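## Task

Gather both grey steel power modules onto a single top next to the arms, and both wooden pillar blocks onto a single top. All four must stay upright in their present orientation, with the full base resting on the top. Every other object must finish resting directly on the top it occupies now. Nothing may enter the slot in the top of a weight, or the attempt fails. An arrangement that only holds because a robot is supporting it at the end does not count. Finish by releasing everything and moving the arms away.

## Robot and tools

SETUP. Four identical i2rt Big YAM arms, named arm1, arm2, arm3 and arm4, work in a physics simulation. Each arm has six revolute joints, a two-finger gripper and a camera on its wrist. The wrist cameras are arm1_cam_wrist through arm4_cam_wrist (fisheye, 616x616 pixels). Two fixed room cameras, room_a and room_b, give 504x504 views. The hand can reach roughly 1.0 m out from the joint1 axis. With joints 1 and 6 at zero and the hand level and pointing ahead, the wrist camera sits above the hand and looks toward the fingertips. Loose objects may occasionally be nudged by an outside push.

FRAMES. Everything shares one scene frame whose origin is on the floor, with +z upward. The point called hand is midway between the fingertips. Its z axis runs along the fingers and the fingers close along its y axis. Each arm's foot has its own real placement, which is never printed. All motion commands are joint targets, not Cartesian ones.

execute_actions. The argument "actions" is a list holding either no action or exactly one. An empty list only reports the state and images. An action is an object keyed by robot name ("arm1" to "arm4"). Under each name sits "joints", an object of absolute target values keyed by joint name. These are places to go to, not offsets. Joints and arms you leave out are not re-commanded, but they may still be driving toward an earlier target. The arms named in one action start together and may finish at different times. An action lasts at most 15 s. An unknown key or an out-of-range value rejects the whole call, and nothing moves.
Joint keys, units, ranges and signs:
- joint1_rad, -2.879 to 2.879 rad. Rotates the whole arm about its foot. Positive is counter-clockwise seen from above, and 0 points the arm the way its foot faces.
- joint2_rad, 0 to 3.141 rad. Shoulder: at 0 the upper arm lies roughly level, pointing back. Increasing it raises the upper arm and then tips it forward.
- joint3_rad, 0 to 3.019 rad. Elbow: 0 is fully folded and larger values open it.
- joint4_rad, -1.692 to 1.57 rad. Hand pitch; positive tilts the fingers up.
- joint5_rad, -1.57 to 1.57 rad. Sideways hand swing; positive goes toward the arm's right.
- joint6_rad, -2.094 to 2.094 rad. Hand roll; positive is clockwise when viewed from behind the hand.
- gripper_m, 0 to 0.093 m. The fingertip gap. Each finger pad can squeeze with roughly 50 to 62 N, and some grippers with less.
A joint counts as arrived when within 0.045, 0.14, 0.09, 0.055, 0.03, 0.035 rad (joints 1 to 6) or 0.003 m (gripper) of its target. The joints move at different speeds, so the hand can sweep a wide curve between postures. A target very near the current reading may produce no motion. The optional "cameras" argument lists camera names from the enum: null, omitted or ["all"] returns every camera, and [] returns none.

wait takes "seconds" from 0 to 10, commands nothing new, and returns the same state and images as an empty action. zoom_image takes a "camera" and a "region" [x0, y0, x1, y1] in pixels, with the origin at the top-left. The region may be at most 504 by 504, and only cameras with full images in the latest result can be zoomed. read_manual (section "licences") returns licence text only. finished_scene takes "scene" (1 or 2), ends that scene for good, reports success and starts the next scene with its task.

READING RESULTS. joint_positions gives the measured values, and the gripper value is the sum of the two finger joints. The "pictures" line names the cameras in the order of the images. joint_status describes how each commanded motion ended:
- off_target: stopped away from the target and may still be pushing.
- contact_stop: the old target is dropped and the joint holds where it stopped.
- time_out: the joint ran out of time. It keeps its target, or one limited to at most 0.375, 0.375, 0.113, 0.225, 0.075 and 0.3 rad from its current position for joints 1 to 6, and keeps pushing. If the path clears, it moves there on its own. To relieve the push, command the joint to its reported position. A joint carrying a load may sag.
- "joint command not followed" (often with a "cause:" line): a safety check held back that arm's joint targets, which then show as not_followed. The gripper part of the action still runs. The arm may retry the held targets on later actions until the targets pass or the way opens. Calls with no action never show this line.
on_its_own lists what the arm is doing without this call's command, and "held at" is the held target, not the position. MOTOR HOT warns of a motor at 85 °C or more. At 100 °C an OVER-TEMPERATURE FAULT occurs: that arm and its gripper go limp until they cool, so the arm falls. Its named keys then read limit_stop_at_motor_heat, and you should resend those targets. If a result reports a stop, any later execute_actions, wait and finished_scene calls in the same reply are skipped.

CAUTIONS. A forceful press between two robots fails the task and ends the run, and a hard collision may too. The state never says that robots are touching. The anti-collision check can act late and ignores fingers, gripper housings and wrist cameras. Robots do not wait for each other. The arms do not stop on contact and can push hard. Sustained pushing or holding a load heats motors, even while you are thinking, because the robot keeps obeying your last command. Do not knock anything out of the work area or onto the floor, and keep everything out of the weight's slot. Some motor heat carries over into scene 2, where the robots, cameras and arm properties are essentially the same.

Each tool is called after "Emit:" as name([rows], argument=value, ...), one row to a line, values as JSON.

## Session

Emit:
execute_actions(actions=[])

Scene clock: 0.00 s.
arm1.joint_positions: joint1_rad=+0.433 joint2_rad=+0.598 joint3_rad=+1.451 joint4_rad=-1.504 joint5_rad=+0.260 joint6_rad=+0.489 gripper_m=+0.095
arm1.joint_status: not commanded
arm1.hand: x=-0.1248 y=-1.8398 z=+1.3546 quat_wxyz=(-0.118, -0.890, +0.041, +0.439) (m; scene frame)
arm2.joint_positions: joint1_rad=+0.666 joint2_rad=+0.255 joint3_rad=+1.693 joint4_rad=-1.146 joint5_rad=-0.235 joint6_rad=+0.557 gripper_m=+0.094
arm2.joint_status: not commanded
arm2.hand: x=+0.2345 y=-0.4273 z=+1.4788 quat_wxyz=(-0.544, +0.192, -0.568, -0.587) (m; scene frame)
arm3.joint_positions: joint1_rad=+0.185 joint2_rad=+0.407 joint3_rad=+1.358 joint4_rad=-1.461 joint5_rad=+0.076 joint6_rad=+0.201 gripper_m=+0.094
arm3.joint_status: not commanded
arm3.hand: x=-0.5885 y=+0.6020 z=+1.2994 quat_wxyz=(-0.414, -0.608, -0.610, +0.295) (m; scene frame)
arm4.joint_positions: joint1_rad=+0.587 joint2_rad=+0.306 joint3_rad=+1.410 joint4_rad=-1.288 joint5_rad=-0.290 joint6_rad=-0.576 gripper_m=+0.095
arm4.joint_status: not commanded
arm4.hand: x=+0.1472 y=+1.4704 z=+1.3689 quat_wxyz=(-0.258, +0.766, +0.087, -0.583) (m; scene frame)
pictures: arm1_cam_wrist, arm2_cam_wrist, arm3_cam_wrist, arm4_cam_wrist, room_a, room_b
Images, in order (width x height): arm1_cam_wrist 616x616, arm2_cam_wrist 616x616, arm3_cam_wrist 616x616, arm4_cam_wrist 616x616, room_a 504x504, room_b 504x504.

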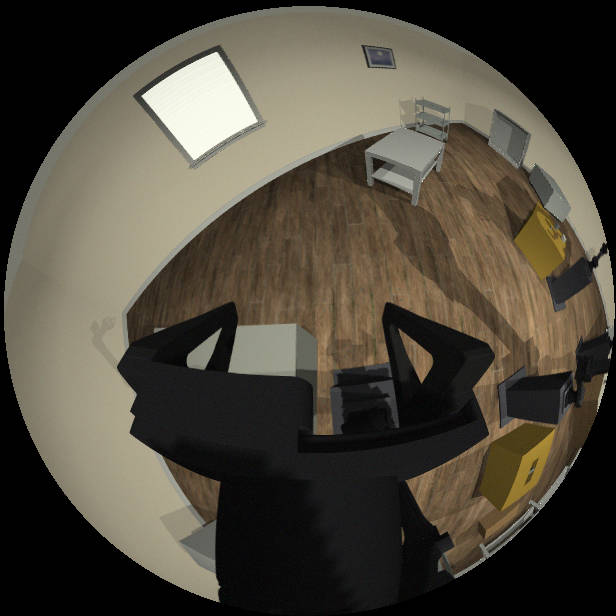

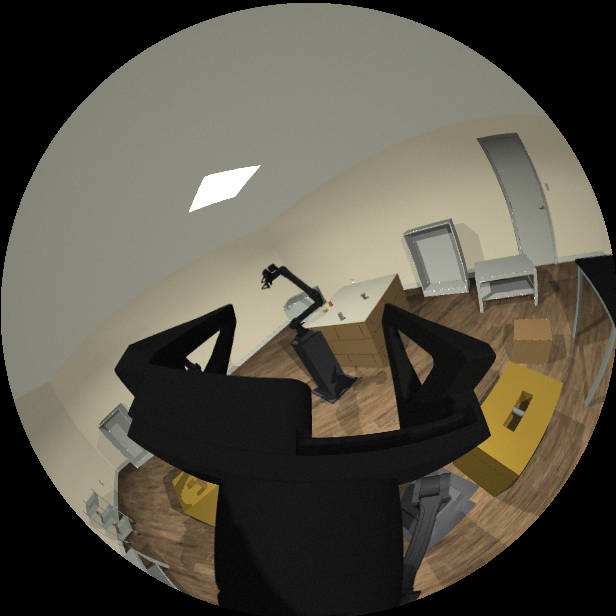

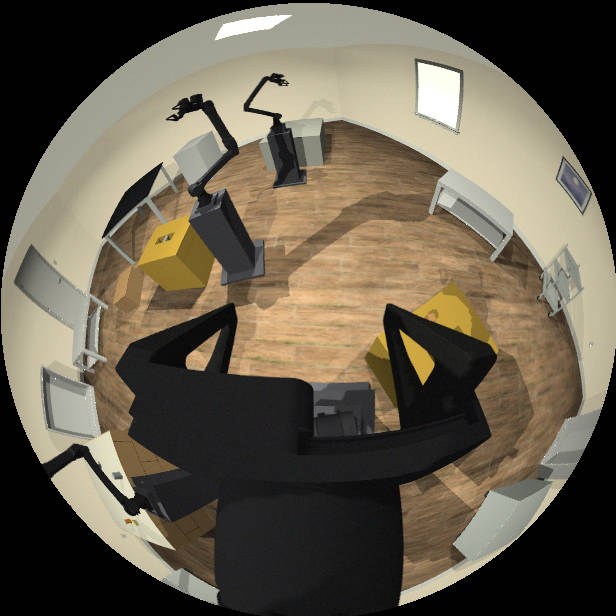

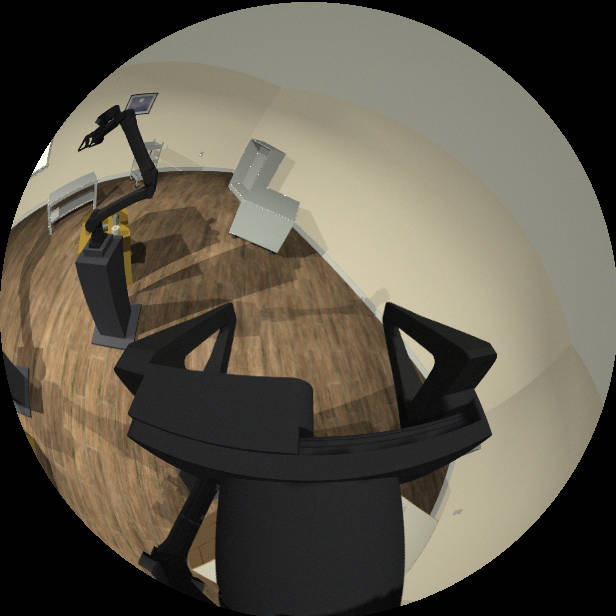

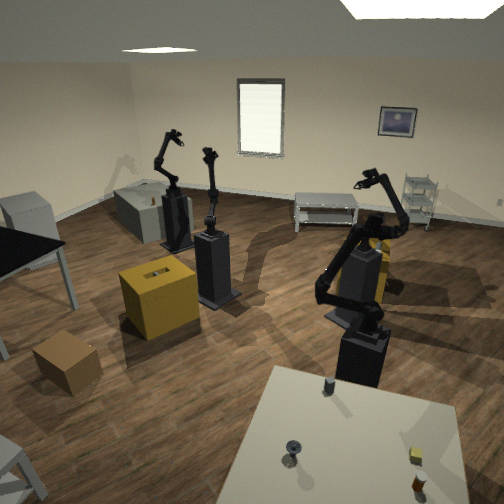

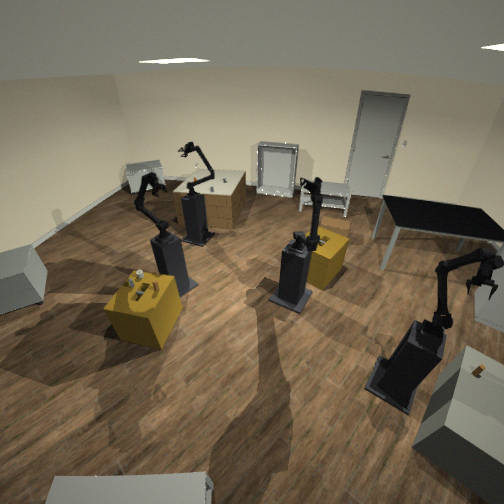

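Emit:
execute_actions([
  {"arm1":{"joints":{"joint1_rad":1.4,"joint2_rad":1.29,"joint3_rad":1.0,"joint4_rad":-1.28,"joint5_rad":0,"joint6_rad":0}},"arm2":{"joints":{"joint1_rad":-0.3,"joint2_rad":1.29,"joint3_rad":1.0,"joint4_rad":-1.28,"joint5_rad":0,"joint6_rad":0}},"arm3":{"joints":{"joint1_rad":-1.2,"joint2_rad":1.29,"joint3_rad":1.0,"joint4_rad":-1.28,"joint5_rad":0,"joint6_rad":0}},"arm4":{"joints":{"joint1_rad":-1.0,"joint2_rad":1.29,"joint3_rad":1.0,"joint4_rad":-1.28,"joint5_rad":0,"joint6_rad":0}}},
])

Scene clock: 14.00 s.
arm1.joint_positions: joint1_rad=+1.400 joint2_rad=+1.290 joint3_rad=+0.975 joint4_rad=-1.286 joint5_rad=+0.001 joint6_rad=+0.007 gripper_m=+0.095
arm1.joint_status: all done
arm1.hand: x=+0.0375 y=-2.1228 z=+0.9648 quat_wxyz=(+0.006, -0.734, -0.679, -0.009) (m; scene frame)
arm2.joint_positions: joint1_rad=-0.296 joint2_rad=+1.283 joint3_rad=+0.980 joint4_rad=-1.274 joint5_rad=+0.000 joint6_rad=+0.011 gripper_m=+0.094
arm2.joint_status: all done
arm2.hand: x=+0.6304 y=-0.4320 z=+0.8886 quat_wxyz=(+0.008, -0.033, -0.999, -0.002) (m; scene frame)
arm3.joint_positions: joint1_rad=-1.194 joint2_rad=+1.292 joint3_rad=+0.994 joint4_rad=-1.290 joint5_rad=-0.001 joint6_rad=+0.009 gripper_m=+0.094
arm3.joint_status: all done
arm3.hand: x=-0.9185 y=+0.5892 z=+0.9193 quat_wxyz=(-0.001, -0.976, -0.216, -0.010) (m; scene frame)
arm4.joint_positions: joint1_rad=-1.000 joint2_rad=+1.291 joint3_rad=+0.980 joint4_rad=-1.285 joint5_rad=-0.001 joint6_rad=-0.014 gripper_m=+0.095
arm4.joint_status: all done
arm4.hand: x=+0.4497 y=+1.7405 z=+0.9179 quat_wxyz=(+0.004, +0.467, -0.884, +0.008) (m; scene frame)
pictures: arm1_cam_wrist, arm2_cam_wrist, arm3_cam_wrist, arm4_cam_wrist, room_a, room_b
Images, in order (width x height): arm1_cam_wrist 616x616, arm2_cam_wrist 616x616, arm3_cam_wrist 616x616, arm4_cam_wrist 616x616, room_a 504x504, room_b 504x504.

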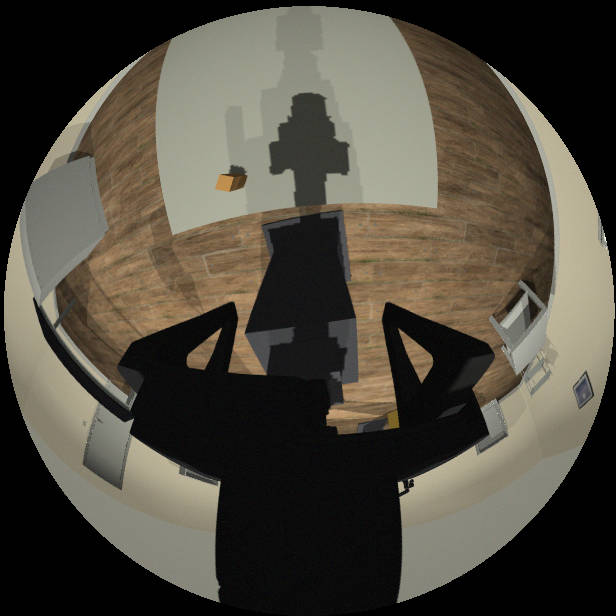

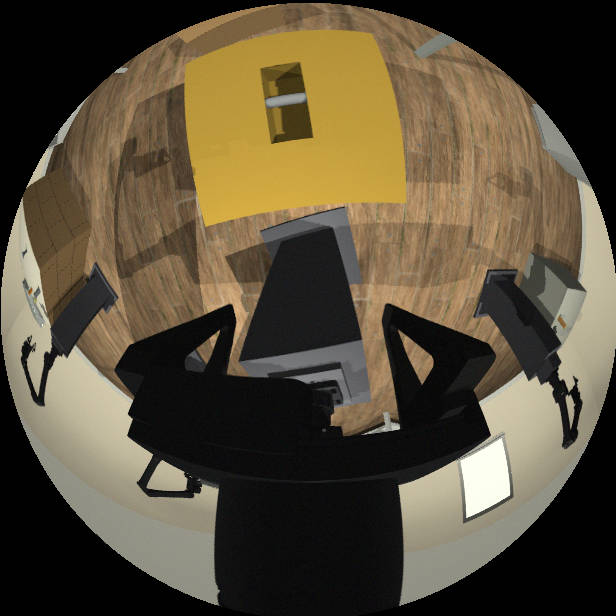

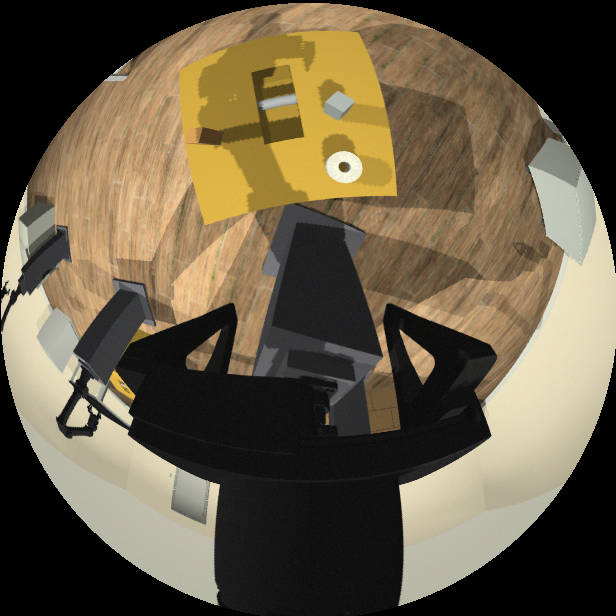

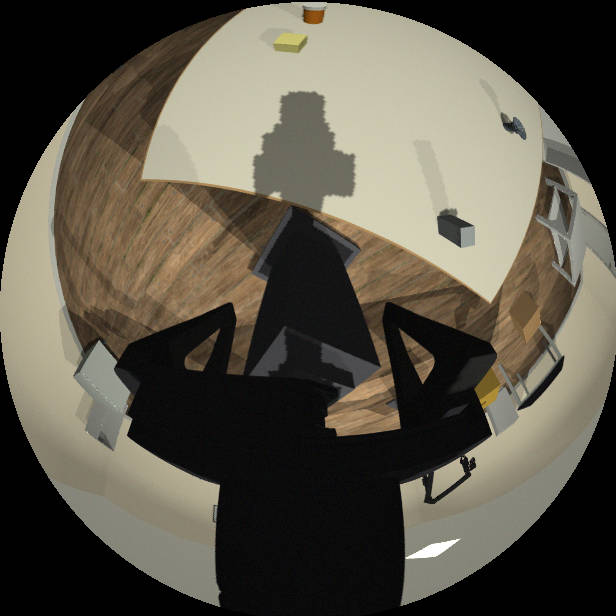

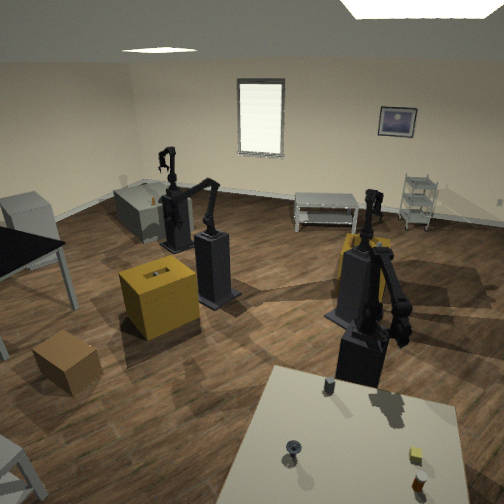

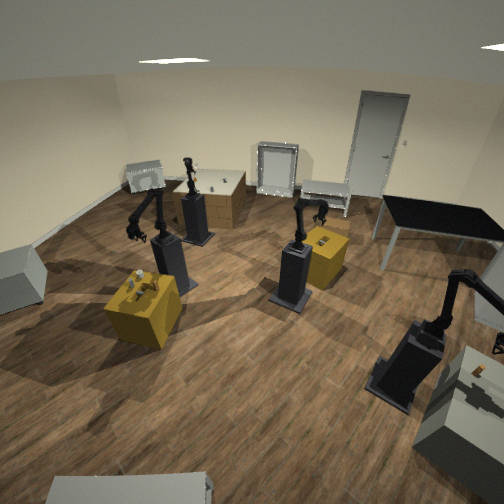

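Emit:
execute_actions([
  {"arm1":{"joints":{"joint1_rad":1.8,"joint3_rad":0.97,"joint4_rad":-0.66,"joint6_rad":0.5,"joint2_rad":1.6}},"arm3":{"joints":{"joint1_rad":-1.287,"joint3_rad":1.48,"joint4_rad":-0.93,"joint6_rad":0.6,"joint2_rad":1.6}},"arm2":{"joints":{"joint1_rad":-1.98,"joint4_rad":0.97,"joint3_rad":1.04}},"arm4":{"joints":{"joint1_rad":1.885,"joint3_rad":0.55,"joint4_rad":1.39}}},
], cameras=[])

Emit:
execute_actions([
  {"arm1":{"joints":{"joint2_rad":1.86}},"arm3":{"joints":{"joint2_rad":2.075}},"arm2":{"joints":{"joint2_rad":1.99}},"arm4":{"joints":{"joint2_rad":1.89}}},
], cameras=["arm1_cam_wrist","arm3_cam_wrist"])

Scene clock: 38.47 s.
arm1.joint_positions: joint1_rad=+1.807 joint2_rad=+1.602 joint3_rad=+0.962 joint4_rad=-0.680 joint5_rad=+0.001 joint6_rad=+0.493 gripper_m=+0.095
arm1.joint_status: all done
arm1.hand: x=+0.2164 y=-2.2295 z=+0.8576 quat_wxyz=(-0.121, -0.754, -0.644, +0.047) (m; scene frame)
arm2.joint_positions: joint1_rad=-1.979 joint2_rad=+1.290 joint3_rad=+0.998 joint4_rad=+0.957 joint5_rad=+0.001 joint6_rad=+0.010 gripper_m=+0.094
arm2.joint_status: all done
arm2.hand: x=+0.2011 y=-0.9486 z=+1.2919 quat_wxyz=(-0.581, -0.334, -0.284, +0.685) (m; scene frame)
arm3.joint_positions: joint1_rad=-1.283 joint2_rad=+1.600 joint3_rad=+1.432 joint4_rad=-0.947 joint5_rad=-0.001 joint6_rad=+0.591 gripper_m=+0.094
arm3.joint_status: all done
arm3.hand: x=-1.1571 y=+0.5337 z=+0.9851 quat_wxyz=(-0.105, -0.968, +0.115, +0.198) (m; scene frame)
arm4.joint_positions: joint1_rad=+1.883 joint2_rad=+1.291 joint3_rad=+0.541 joint4_rad=+1.370 joint5_rad=+0.000 joint6_rad=-0.013 gripper_m=+0.095
arm4.joint_status: all done
arm4.hand: x=-0.1041 y=+1.1647 z=+1.1532 quat_wxyz=(+0.300, +0.436, +0.159, -0.834) (m; scene frame)
pictures: none
No camera images: the call's "cameras" was empty. Leave "cameras" out to get every camera's image.

Scene clock: 39.90 s.
arm1.joint_positions: joint1_rad=+1.807 joint2_rad=+1.863 joint3_rad=+0.959 joint4_rad=-0.673 joint5_rad=+0.001 joint6_rad=+0.493 gripper_m=+0.095
arm1.joint_status: all done
arm1.hand: x=+0.2044 y=-2.1947 z=+0.7444 quat_wxyz=(-0.002, -0.761, -0.649, +0.001) (m; scene frame)
arm2.joint_positions: joint1_rad=-1.979 joint2_rad=+1.995 joint3_rad=+1.021 joint4_rad=+0.967 joint5_rad=+0.001 joint6_rad=+0.010 gripper_m=+0.094
arm2.joint_status: all done
arm2.hand: x=+0.1706 y=-1.1029 z=+0.8664 quat_wxyz=(-0.454, -0.543, -0.458, +0.538) (m; scene frame)
arm3.joint_positions: joint1_rad=-1.283 joint2_rad=+2.079 joint3_rad=+1.452 joint4_rad=-0.944 joint5_rad=-0.001 joint6_rad=+0.592 gripper_m=+0.094
arm3.joint_status: all done
arm3.hand: x=-1.1455 y=+0.5364 z=+0.7206 quat_wxyz=(-0.002, -0.993, +0.118, -0.003) (m; scene frame)
arm4.joint_positions: joint1_rad=+1.883 joint2_rad=+1.893 joint3_rad=+0.541 joint4_rad=+1.378 joint5_rad=+0.000 joint6_rad=-0.013 gripper_m=+0.095
arm4.joint_status: all done
arm4.hand: x=-0.1554 y=+1.1188 z=+0.8581 quat_wxyz=(+0.242, +0.659, +0.242, -0.669) (m; scene frame)
pictures: arm1_cam_wrist, arm3_cam_wrist
Images, in order (width x height): arm1_cam_wrist 616x616, arm3_cam_wrist 616x616.

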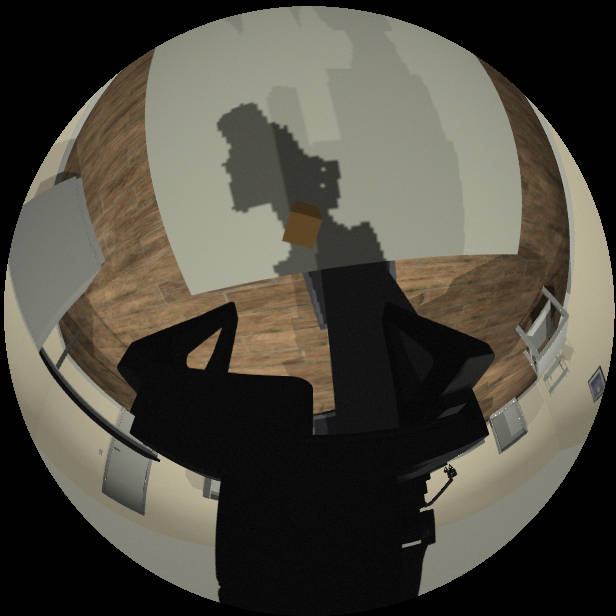

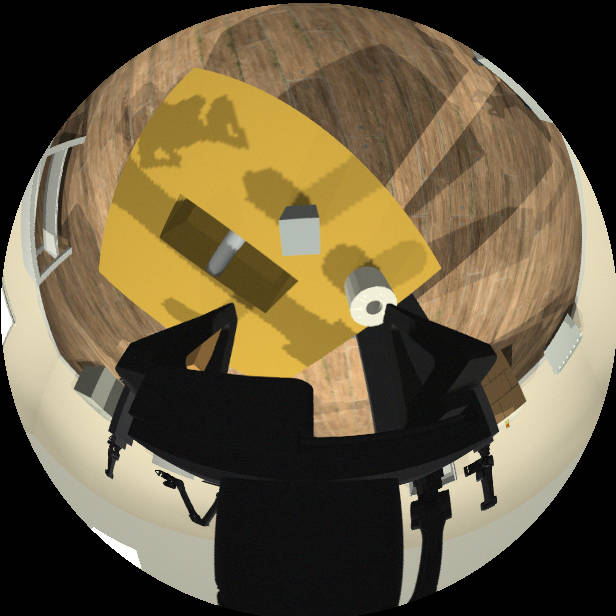

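Emit:
execute_actions([
  {"arm1":{"joints":{"joint1_rad":1.83,"joint2_rad":2.095,"joint3_rad":0.985,"joint4_rad":-0.435,"joint6_rad":0.67}},"arm3":{"joints":{"joint1_rad":-1.255,"joint2_rad":2.205,"joint3_rad":1.435,"joint4_rad":-0.775,"joint6_rad":0.6}}},
], cameras=["arm1_cam_wrist","arm3_cam_wrist"])

Scene clock: 75.20 s.
arm1.joint_positions: joint1_rad=+1.826 joint2_rad=+2.093 joint3_rad=+0.974 joint4_rad=-0.452 joint5_rad=+0.001 joint6_rad=+0.662 gripper_m=+0.095
arm1.joint_status: all done
arm1.hand: x=+0.2139 y=-2.1975 z=+0.6519 quat_wxyz=(-0.004, -0.807, -0.590, +0.001) (m; scene frame)
arm2.joint_positions: joint1_rad=-1.979 joint2_rad=+1.995 joint3_rad=+1.021 joint4_rad=+0.967 joint5_rad=+0.001 joint6_rad=+0.010 gripper_m=+0.094
arm2.joint_status: not commanded
arm2.hand: x=+0.1706 y=-1.1029 z=+0.8664 quat_wxyz=(-0.454, -0.543, -0.458, +0.538) (m; scene frame)
arm3.joint_positions: joint1_rad=-1.267 joint2_rad=+2.218 joint3_rad=+1.428 joint4_rad=-0.793 joint5_rad=-0.001 joint6_rad=+0.592 gripper_m=+0.094
arm3.joint_status: all done
arm3.hand: x=-1.1378 y=+0.5291 z=+0.6373 quat_wxyz=(+0.001, -0.994, +0.110, -0.008) (m; scene frame)
arm4.joint_positions: joint1_rad=+1.883 joint2_rad=+1.893 joint3_rad=+0.541 joint4_rad=+1.378 joint5_rad=+0.000 joint6_rad=-0.013 gripper_m=+0.095
arm4.joint_status: not commanded
arm4.hand: x=-0.1554 y=+1.1188 z=+0.8581 quat_wxyz=(+0.242, +0.659, +0.242, -0.669) (m; scene frame)
pictures: arm1_cam_wrist, arm3_cam_wrist
Images, in order (width x height): arm1_cam_wrist 616x616, arm3_cam_wrist 616x616.

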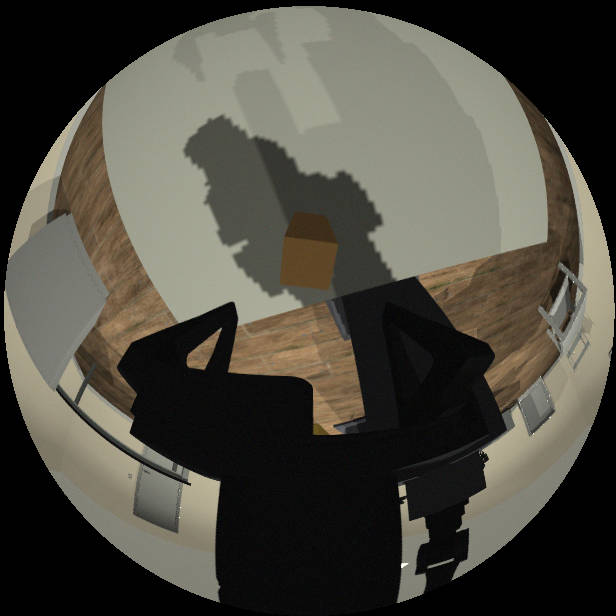

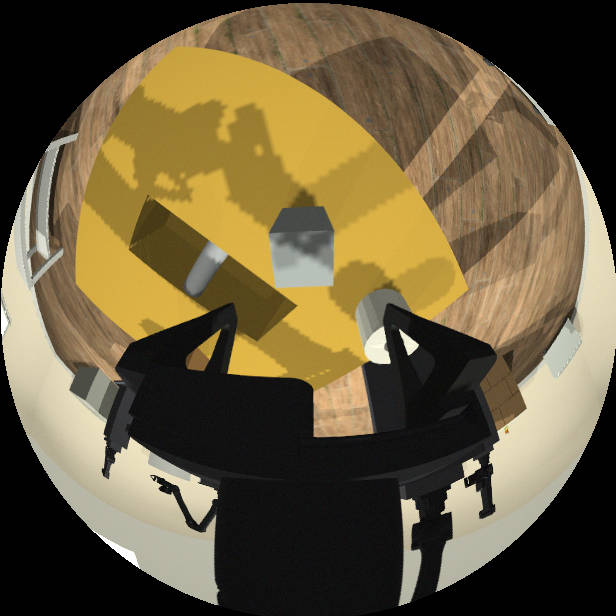

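Emit:
execute_actions([
  {"arm1":{"joints":{"joint1_rad":1.808,"joint2_rad":2.245,"joint3_rad":1.04,"joint4_rad":-0.343,"joint6_rad":0.78}},"arm3":{"joints":{"joint1_rad":-1.285,"joint2_rad":2.325,"joint3_rad":1.515,"joint4_rad":-0.715}}},
], cameras=["arm1_cam_wrist","arm3_cam_wrist"])

Scene clock: 91.57 s.
arm1.joint_positions: joint1_rad=+1.814 joint2_rad=+2.229 joint3_rad=+1.035 joint4_rad=-0.356 joint5_rad=+0.001 joint6_rad=+0.772 gripper_m=+0.095
arm1.joint_status: all done
arm1.hand: x=+0.2151 y=-2.2158 z=+0.6046 quat_wxyz=(-0.015, -0.842, -0.540, +0.004) (m; scene frame)
arm2.joint_positions: joint1_rad=-1.979 joint2_rad=+1.995 joint3_rad=+1.021 joint4_rad=+0.967 joint5_rad=+0.001 joint6_rad=+0.010 gripper_m=+0.094
arm2.joint_status: not commanded
arm2.hand: x=+0.1706 y=-1.1029 z=+0.8664 quat_wxyz=(-0.454, -0.543, -0.458, +0.538) (m; scene frame)
arm3.joint_positions: joint1_rad=-1.268 joint2_rad=+2.331 joint3_rad=+1.487 joint4_rad=-0.727 joint5_rad=-0.001 joint6_rad=+0.592 gripper_m=+0.094
arm3.joint_status: all done
arm3.hand: x=-1.1522 y=+0.5239 z=+0.5894 quat_wxyz=(-0.002, -0.994, +0.111, -0.003) (m; scene frame)
arm4.joint_positions: joint1_rad=+1.883 joint2_rad=+1.893 joint3_rad=+0.541 joint4_rad=+1.378 joint5_rad=+0.000 joint6_rad=-0.013 gripper_m=+0.095
arm4.joint_status: not commanded
arm4.hand: x=-0.1554 y=+1.1188 z=+0.8581 quat_wxyz=(+0.242, +0.659, +0.242, -0.669) (m; scene frame)
pictures: arm1_cam_wrist, arm3_cam_wrist
Images, in order (width x height): arm1_cam_wrist 616x616, arm3_cam_wrist 616x616.

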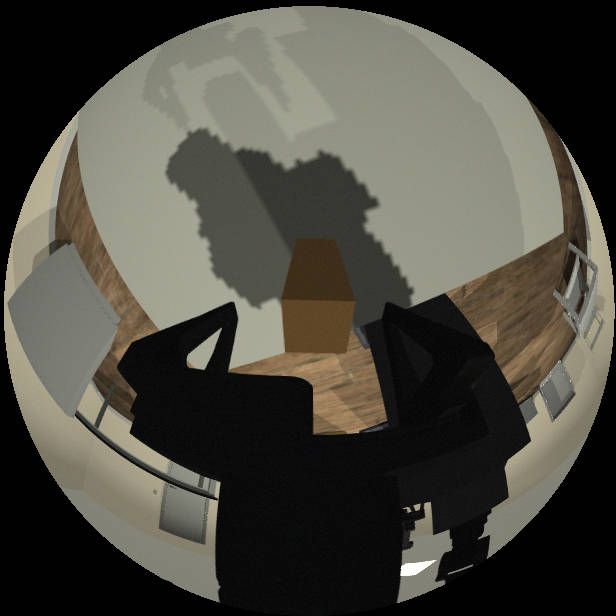

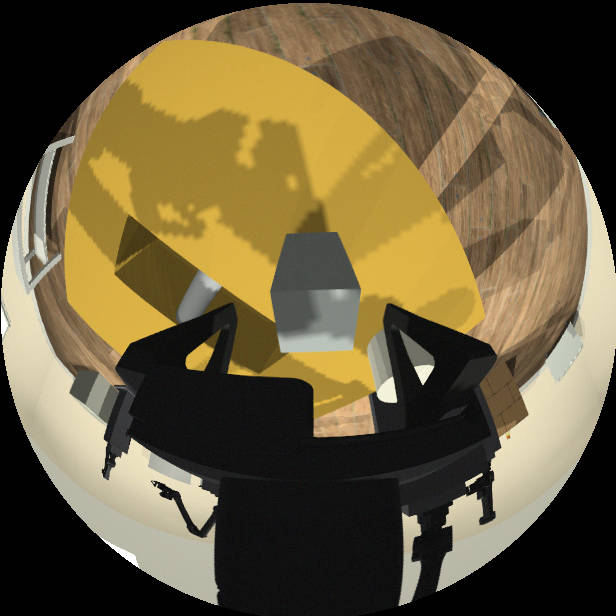

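Emit:
execute_actions([
  {"arm1":{"joints":{"joint2_rad":2.275,"joint4_rad":-0.32}},"arm3":{"joints":{"joint2_rad":2.35,"joint4_rad":-0.69}}},
], cameras=[])

Emit:
execute_actions([
  {"arm1":{"joints":{"gripper_m":0.025}},"arm3":{"joints":{"gripper_m":0.028}}},
], cameras=["arm1_cam_wrist","arm3_cam_wrist"])

Scene clock: 104.07 s.
arm1.joint_positions: joint1_rad=+1.814 joint2_rad=+2.240 joint3_rad=+1.035 joint4_rad=-0.338 joint5_rad=+0.001 joint6_rad=+0.773 gripper_m=+0.095
arm1.joint_status: all done
arm1.hand: x=+0.2154 y=-2.2164 z=+0.5999 quat_wxyz=(-0.018, -0.842, -0.540, +0.004) (m; scene frame)
arm2.joint_positions: joint1_rad=-1.979 joint2_rad=+1.995 joint3_rad=+1.021 joint4_rad=+0.967 joint5_rad=+0.001 joint6_rad=+0.010 gripper_m=+0.094
arm2.joint_status: not commanded
arm2.hand: x=+0.1706 y=-1.1029 z=+0.8664 quat_wxyz=(-0.454, -0.543, -0.458, +0.538) (m; scene frame)
arm3.joint_positions: joint1_rad=-1.268 joint2_rad=+2.337 joint3_rad=+1.487 joint4_rad=-0.708 joint5_rad=-0.001 joint6_rad=+0.592 gripper_m=+0.094
arm3.joint_status: all done
arm3.hand: x=-1.1548 y=+0.5229 z=+0.5860 quat_wxyz=(-0.005, -0.994, +0.111, +0.002) (m; scene frame)
arm4.joint_positions: joint1_rad=+1.883 joint2_rad=+1.893 joint3_rad=+0.541 joint4_rad=+1.378 joint5_rad=+0.000 joint6_rad=-0.013 gripper_m=+0.095
arm4.joint_status: not commanded
arm4.hand: x=-0.1554 y=+1.1188 z=+0.8581 quat_wxyz=(+0.242, +0.659, +0.242, -0.669) (m; scene frame)
pictures: none
No camera images: the call's "cameras" was empty. Leave "cameras" out to get every camera's image.

Scene clock: 104.73 s.
arm1.joint_positions: joint1_rad=+1.814 joint2_rad=+2.241 joint3_rad=+1.035 joint4_rad=-0.337 joint5_rad=+0.001 joint6_rad=+0.773 gripper_m=+0.035
arm1.joint_status: gripper_m off_target (ended at +0.035, target +0.025)
arm1.hand: x=+0.2153 y=-2.2164 z=+0.5996 quat_wxyz=(-0.018, -0.842, -0.539, +0.004) (m; scene frame)
arm2.joint_positions: joint1_rad=-1.979 joint2_rad=+1.995 joint3_rad=+1.021 joint4_rad=+0.967 joint5_rad=+0.001 joint6_rad=+0.010 gripper_m=+0.094
arm2.joint_status: not commanded
arm2.hand: x=+0.1706 y=-1.1029 z=+0.8664 quat_wxyz=(-0.454, -0.543, -0.458, +0.538) (m; scene frame)
arm3.joint_positions: joint1_rad=-1.269 joint2_rad=+2.338 joint3_rad=+1.487 joint4_rad=-0.707 joint5_rad=+0.000 joint6_rad=+0.593 gripper_m=+0.040
arm3.joint_status: gripper_m off_target (ended at +0.040, target +0.028)
arm3.hand: x=-1.1551 y=+0.5234 z=+0.5855 quat_wxyz=(-0.005, -0.994, +0.112, +0.003) (m; scene frame)
arm4.joint_positions: joint1_rad=+1.883 joint2_rad=+1.893 joint3_rad=+0.541 joint4_rad=+1.378 joint5_rad=+0.000 joint6_rad=-0.013 gripper_m=+0.095
arm4.joint_status: not commanded
arm4.hand: x=-0.1554 y=+1.1188 z=+0.8581 quat_wxyz=(+0.242, +0.659, +0.242, -0.669) (m; scene frame)
pictures: arm1_cam_wrist, arm3_cam_wrist
Images, in order (width x height): arm1_cam_wrist 616x616, arm3_cam_wrist 616x616.

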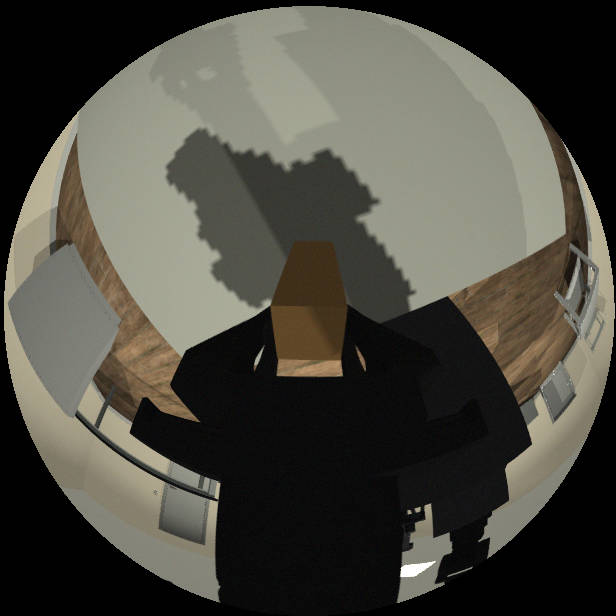

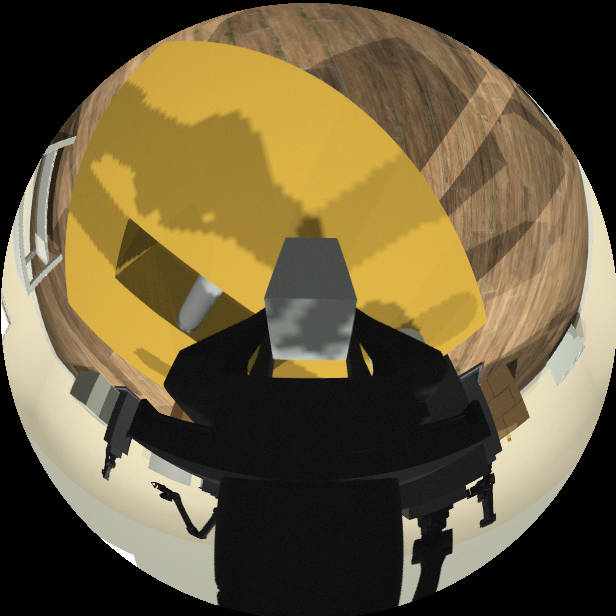

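Emit:
execute_actions([
  {"arm1":{"joints":{"joint2_rad":1.75}},"arm3":{"joints":{"joint2_rad":1.85}}},
], cameras=[])

Emit:
execute_actions([
  {"arm1":{"joints":{"joint1_rad":-1.843,"joint2_rad":1.96,"joint3_rad":1.69,"joint4_rad":-1.29,"joint6_rad":1.575}},"arm3":{"joints":{"joint1_rad":2.203,"joint2_rad":1.66,"joint3_rad":1.39,"joint4_rad":-1.3,"joint6_rad":1.575}}},
], cameras=["arm2_cam_wrist","arm4_cam_wrist"])

Scene clock: 126.03 s.
arm1.joint_positions: joint1_rad=+1.814 joint2_rad=+1.726 joint3_rad=+1.030 joint4_rad=-0.332 joint5_rad=+0.001 joint6_rad=+0.773 gripper_m=+0.035
arm1.joint_status: all done
arm1.hand: x=+0.2525 y=-2.3219 z=+0.8571 quat_wxyz=(-0.266, -0.810, -0.519, +0.062) (m; scene frame)
arm2.joint_positions: joint1_rad=-1.979 joint2_rad=+1.995 joint3_rad=+1.021 joint4_rad=+0.967 joint5_rad=+0.001 joint6_rad=+0.010 gripper_m=+0.094
arm2.joint_status: not commanded
arm2.hand: x=+0.1706 y=-1.1029 z=+0.8664 quat_wxyz=(-0.454, -0.543, -0.458, +0.538) (m; scene frame)
arm3.joint_positions: joint1_rad=-1.269 joint2_rad=+1.872 joint3_rad=+1.494 joint4_rad=-0.706 joint5_rad=+0.000 joint6_rad=+0.593 gripper_m=+0.040
arm3.joint_status: all done
arm3.hand: x=-1.2319 y=+0.4954 z=+0.8766 quat_wxyz=(-0.113, -0.965, +0.109, +0.211) (m; scene frame)
arm4.joint_positions: joint1_rad=+1.883 joint2_rad=+1.893 joint3_rad=+0.541 joint4_rad=+1.378 joint5_rad=+0.000 joint6_rad=-0.013 gripper_m=+0.095
arm4.joint_status: not commanded
arm4.hand: x=-0.1554 y=+1.1188 z=+0.8581 quat_wxyz=(+0.242, +0.659, +0.242, -0.669) (m; scene frame)
pictures: none
No camera images: the call's "cameras" was empty. Leave "cameras" out to get every camera's image.

Scene clock: 129.13 s.
arm1.joint_positions: joint1_rad=-1.847 joint2_rad=+1.978 joint3_rad=+1.686 joint4_rad=-1.274 joint5_rad=+0.001 joint6_rad=+1.568 gripper_m=+0.035
arm1.joint_status: all done
arm1.hand: x=+0.1691 y=-1.1946 z=+0.9033 quat_wxyz=(+0.003, +0.087, +0.996, -0.002) (m; scene frame)
arm2.joint_positions: joint1_rad=-1.979 joint2_rad=+1.995 joint3_rad=+1.021 joint4_rad=+0.967 joint5_rad=+0.001 joint6_rad=+0.010 gripper_m=+0.094
arm2.joint_status: not commanded
arm2.hand: x=+0.1706 y=-1.1029 z=+0.8664 quat_wxyz=(-0.454, -0.543, -0.458, +0.538) (m; scene frame)
arm3.joint_positions: joint1_rad=+2.207 joint2_rad=+1.675 joint3_rad=+1.384 joint4_rad=-1.283 joint5_rad=-0.002 joint6_rad=+1.566 gripper_m=+0.040
arm3.joint_status: all done
arm3.hand: x=-0.2312 y=+1.0557 z=+0.9100 quat_wxyz=(-0.001, -0.418, -0.908, +0.002) (m; scene frame)
arm4.joint_positions: joint1_rad=+1.883 joint2_rad=+1.893 joint3_rad=+0.541 joint4_rad=+1.378 joint5_rad=+0.000 joint6_rad=-0.013 gripper_m=+0.095
arm4.joint_status: not commanded
arm4.hand: x=-0.1554 y=+1.1188 z=+0.8581 quat_wxyz=(+0.242, +0.659, +0.242, -0.669) (m; scene frame)
pictures: arm2_cam_wrist, arm4_cam_wrist
Images, in order (width x height): arm2_cam_wrist 616x616, arm4_cam_wrist 616x616.

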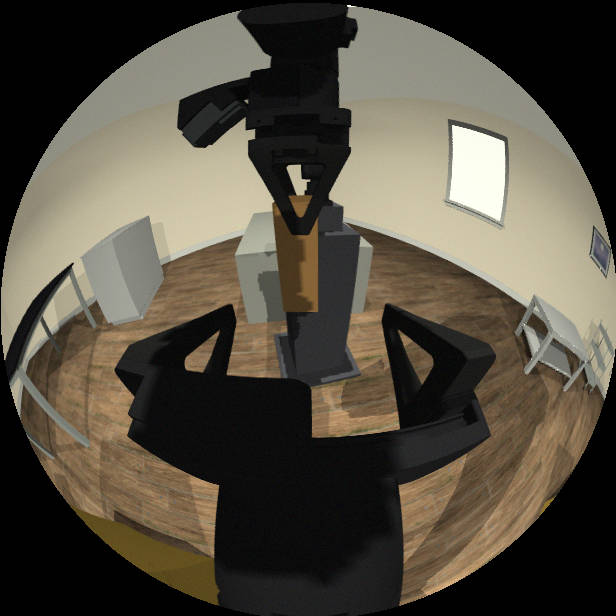

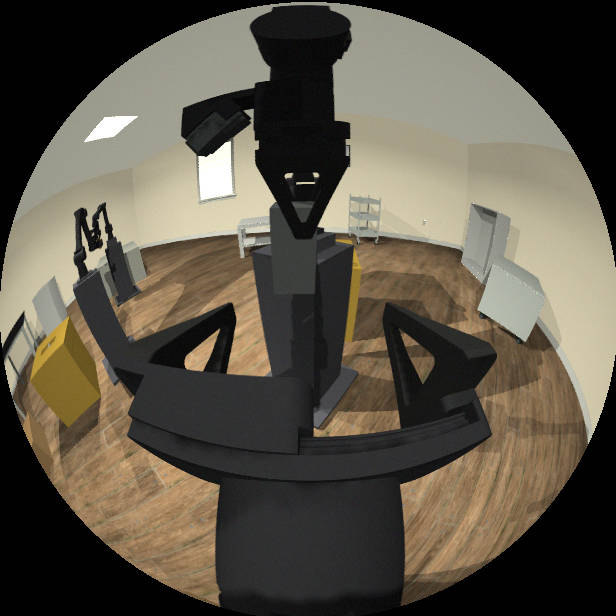

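Emit:
execute_actions([
  {"arm2":{"joints":{"joint1_rad":-1.96,"joint2_rad":2.1,"joint3_rad":1.24,"joint4_rad":0.87}},"arm4":{"joints":{"joint1_rad":1.91,"joint2_rad":1.845,"joint3_rad":0.68,"joint4_rad":1.17}}},
], cameras=["arm2_cam_wrist","arm4_cam_wrist"])

Scene clock: 152.23 s.
arm1.joint_positions: joint1_rad=-1.847 joint2_rad=+1.978 joint3_rad=+1.686 joint4_rad=-1.274 joint5_rad=+0.001 joint6_rad=+1.568 gripper_m=+0.035
arm1.joint_status: not commanded
arm1.hand: x=+0.1691 y=-1.1946 z=+0.9033 quat_wxyz=(+0.003, +0.087, +0.996, -0.002) (m; scene frame)
arm2.joint_positions: joint1_rad=-1.973 joint2_rad=+2.093 joint3_rad=+1.208 joint4_rad=+0.877 joint5_rad=+0.001 joint6_rad=+0.010 gripper_m=+0.094
arm2.joint_status: all done
arm2.hand: x=+0.1656 y=-1.1600 z=+0.8629 quat_wxyz=(-0.455, -0.542, -0.460, +0.536) (m; scene frame)
arm3.joint_positions: joint1_rad=+2.207 joint2_rad=+1.675 joint3_rad=+1.384 joint4_rad=-1.283 joint5_rad=-0.002 joint6_rad=+1.566 gripper_m=+0.040
arm3.joint_status: not commanded
arm3.hand: x=-0.2312 y=+1.0557 z=+0.9100 quat_wxyz=(-0.001, -0.418, -0.908, +0.002) (m; scene frame)
arm4.joint_positions: joint1_rad=+1.902 joint2_rad=+1.860 joint3_rad=+0.666 joint4_rad=+1.181 joint5_rad=+0.000 joint6_rad=-0.013 gripper_m=+0.095
arm4.joint_status: all done
arm4.hand: x=-0.1840 y=+1.0804 z=+0.8719 quat_wxyz=(+0.244, +0.670, +0.254, -0.654) (m; scene frame)
pictures: arm2_cam_wrist, arm4_cam_wrist
Images, in order (width x height): arm2_cam_wrist 616x616, arm4_cam_wrist 616x616.

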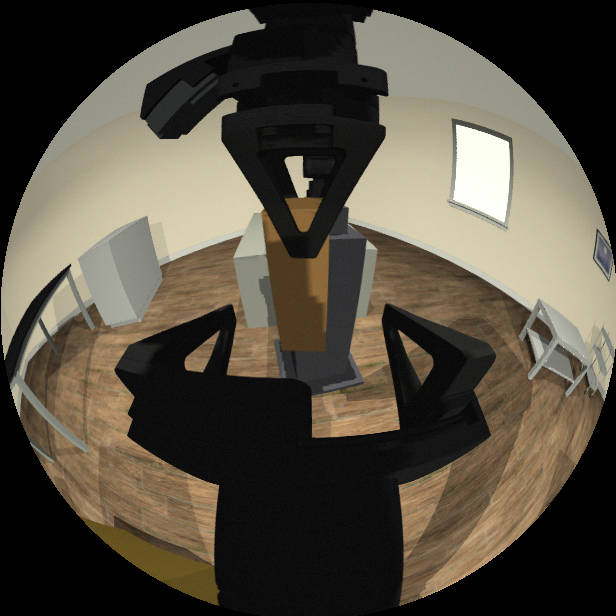

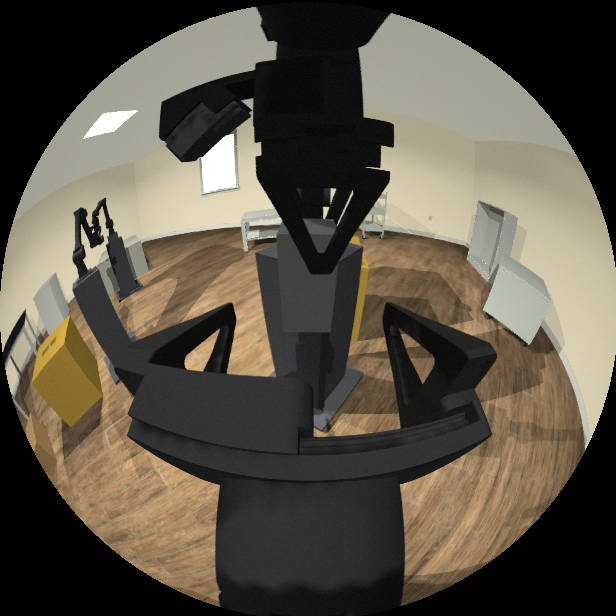

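Emit:
execute_actions([
  {"arm2":{"joints":{"joint1_rad":-1.95,"joint2_rad":2.17,"joint3_rad":1.375,"joint4_rad":0.81}},"arm4":{"joints":{"joint2_rad":1.925,"joint3_rad":0.815,"joint4_rad":1.115}}},
], cameras=["arm1_cam_wrist","arm2_cam_wrist","arm3_cam_wrist","arm4_cam_wrist"])

Scene clock: 162.80 s.
arm1.joint_positions: joint1_rad=-1.847 joint2_rad=+1.978 joint3_rad=+1.686 joint4_rad=-1.274 joint5_rad=+0.001 joint6_rad=+1.568 gripper_m=+0.035
arm1.joint_status: not commanded
arm1.hand: x=+0.1691 y=-1.1946 z=+0.9033 quat_wxyz=(+0.003, +0.087, +0.996, -0.002) (m; scene frame)
arm2.joint_positions: joint1_rad=-1.962 joint2_rad=+2.156 joint3_rad=+1.338 joint4_rad=+0.817 joint5_rad=+0.001 joint6_rad=+0.010 gripper_m=+0.094
arm2.joint_status: all done
arm2.hand: x=+0.1686 y=-1.1985 z=+0.8654 quat_wxyz=(-0.460, -0.537, -0.462, +0.535) (m; scene frame)
arm3.joint_positions: joint1_rad=+2.207 joint2_rad=+1.675 joint3_rad=+1.384 joint4_rad=-1.283 joint5_rad=-0.002 joint6_rad=+1.566 gripper_m=+0.040
arm3.joint_status: not commanded
arm3.hand: x=-0.2312 y=+1.0557 z=+0.9100 quat_wxyz=(-0.001, -0.418, -0.908, +0.002) (m; scene frame)
arm4.joint_positions: joint1_rad=+1.902 joint2_rad=+1.923 joint3_rad=+0.791 joint4_rad=+1.124 joint5_rad=+0.000 joint6_rad=-0.013 gripper_m=+0.095
arm4.joint_status: all done
arm4.hand: x=-0.2163 y=+1.0521 z=+0.8700 quat_wxyz=(+0.244, +0.668, +0.253, -0.656) (m; scene frame)
pictures: arm1_cam_wrist, arm2_cam_wrist, arm3_cam_wrist, arm4_cam_wrist
Images, in order (width x height): arm1_cam_wrist 616x616, arm2_cam_wrist 616x616, arm3_cam_wrist 616x616, arm4_cam_wrist 616x616.

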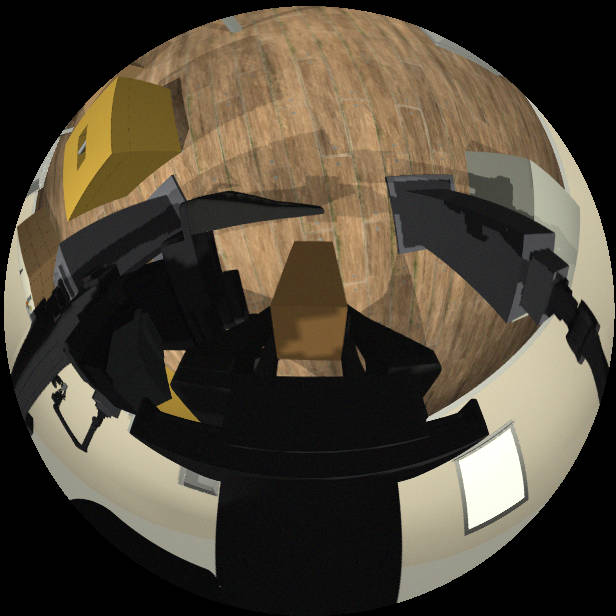

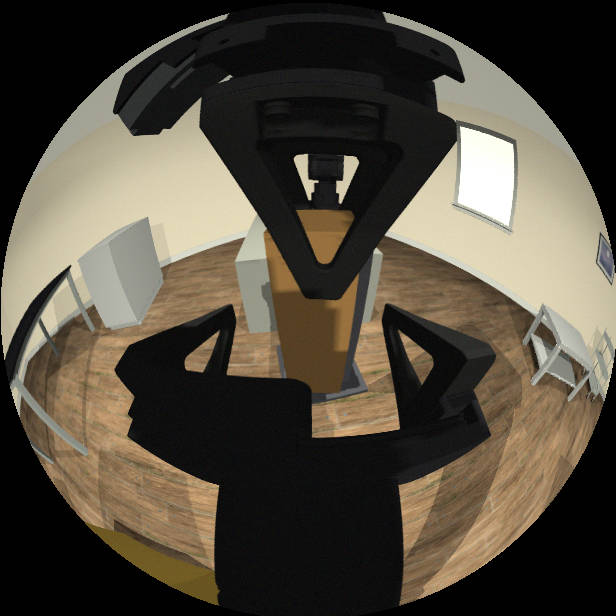

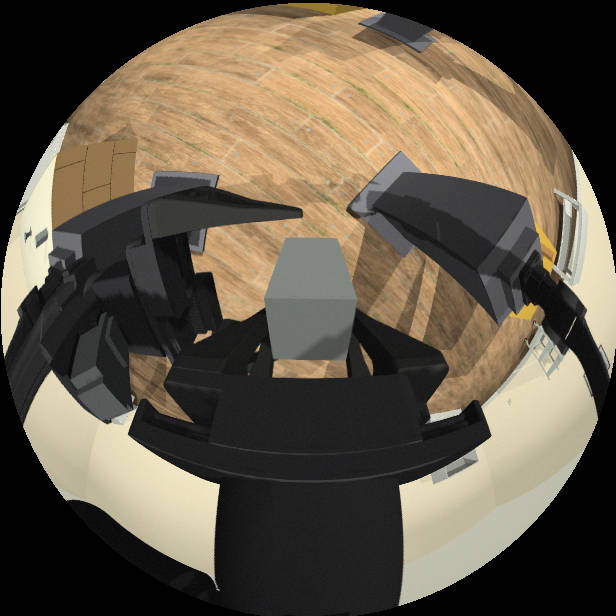

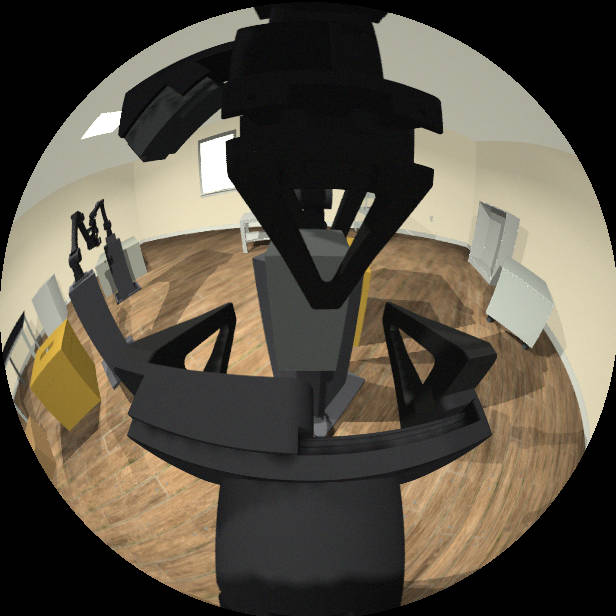

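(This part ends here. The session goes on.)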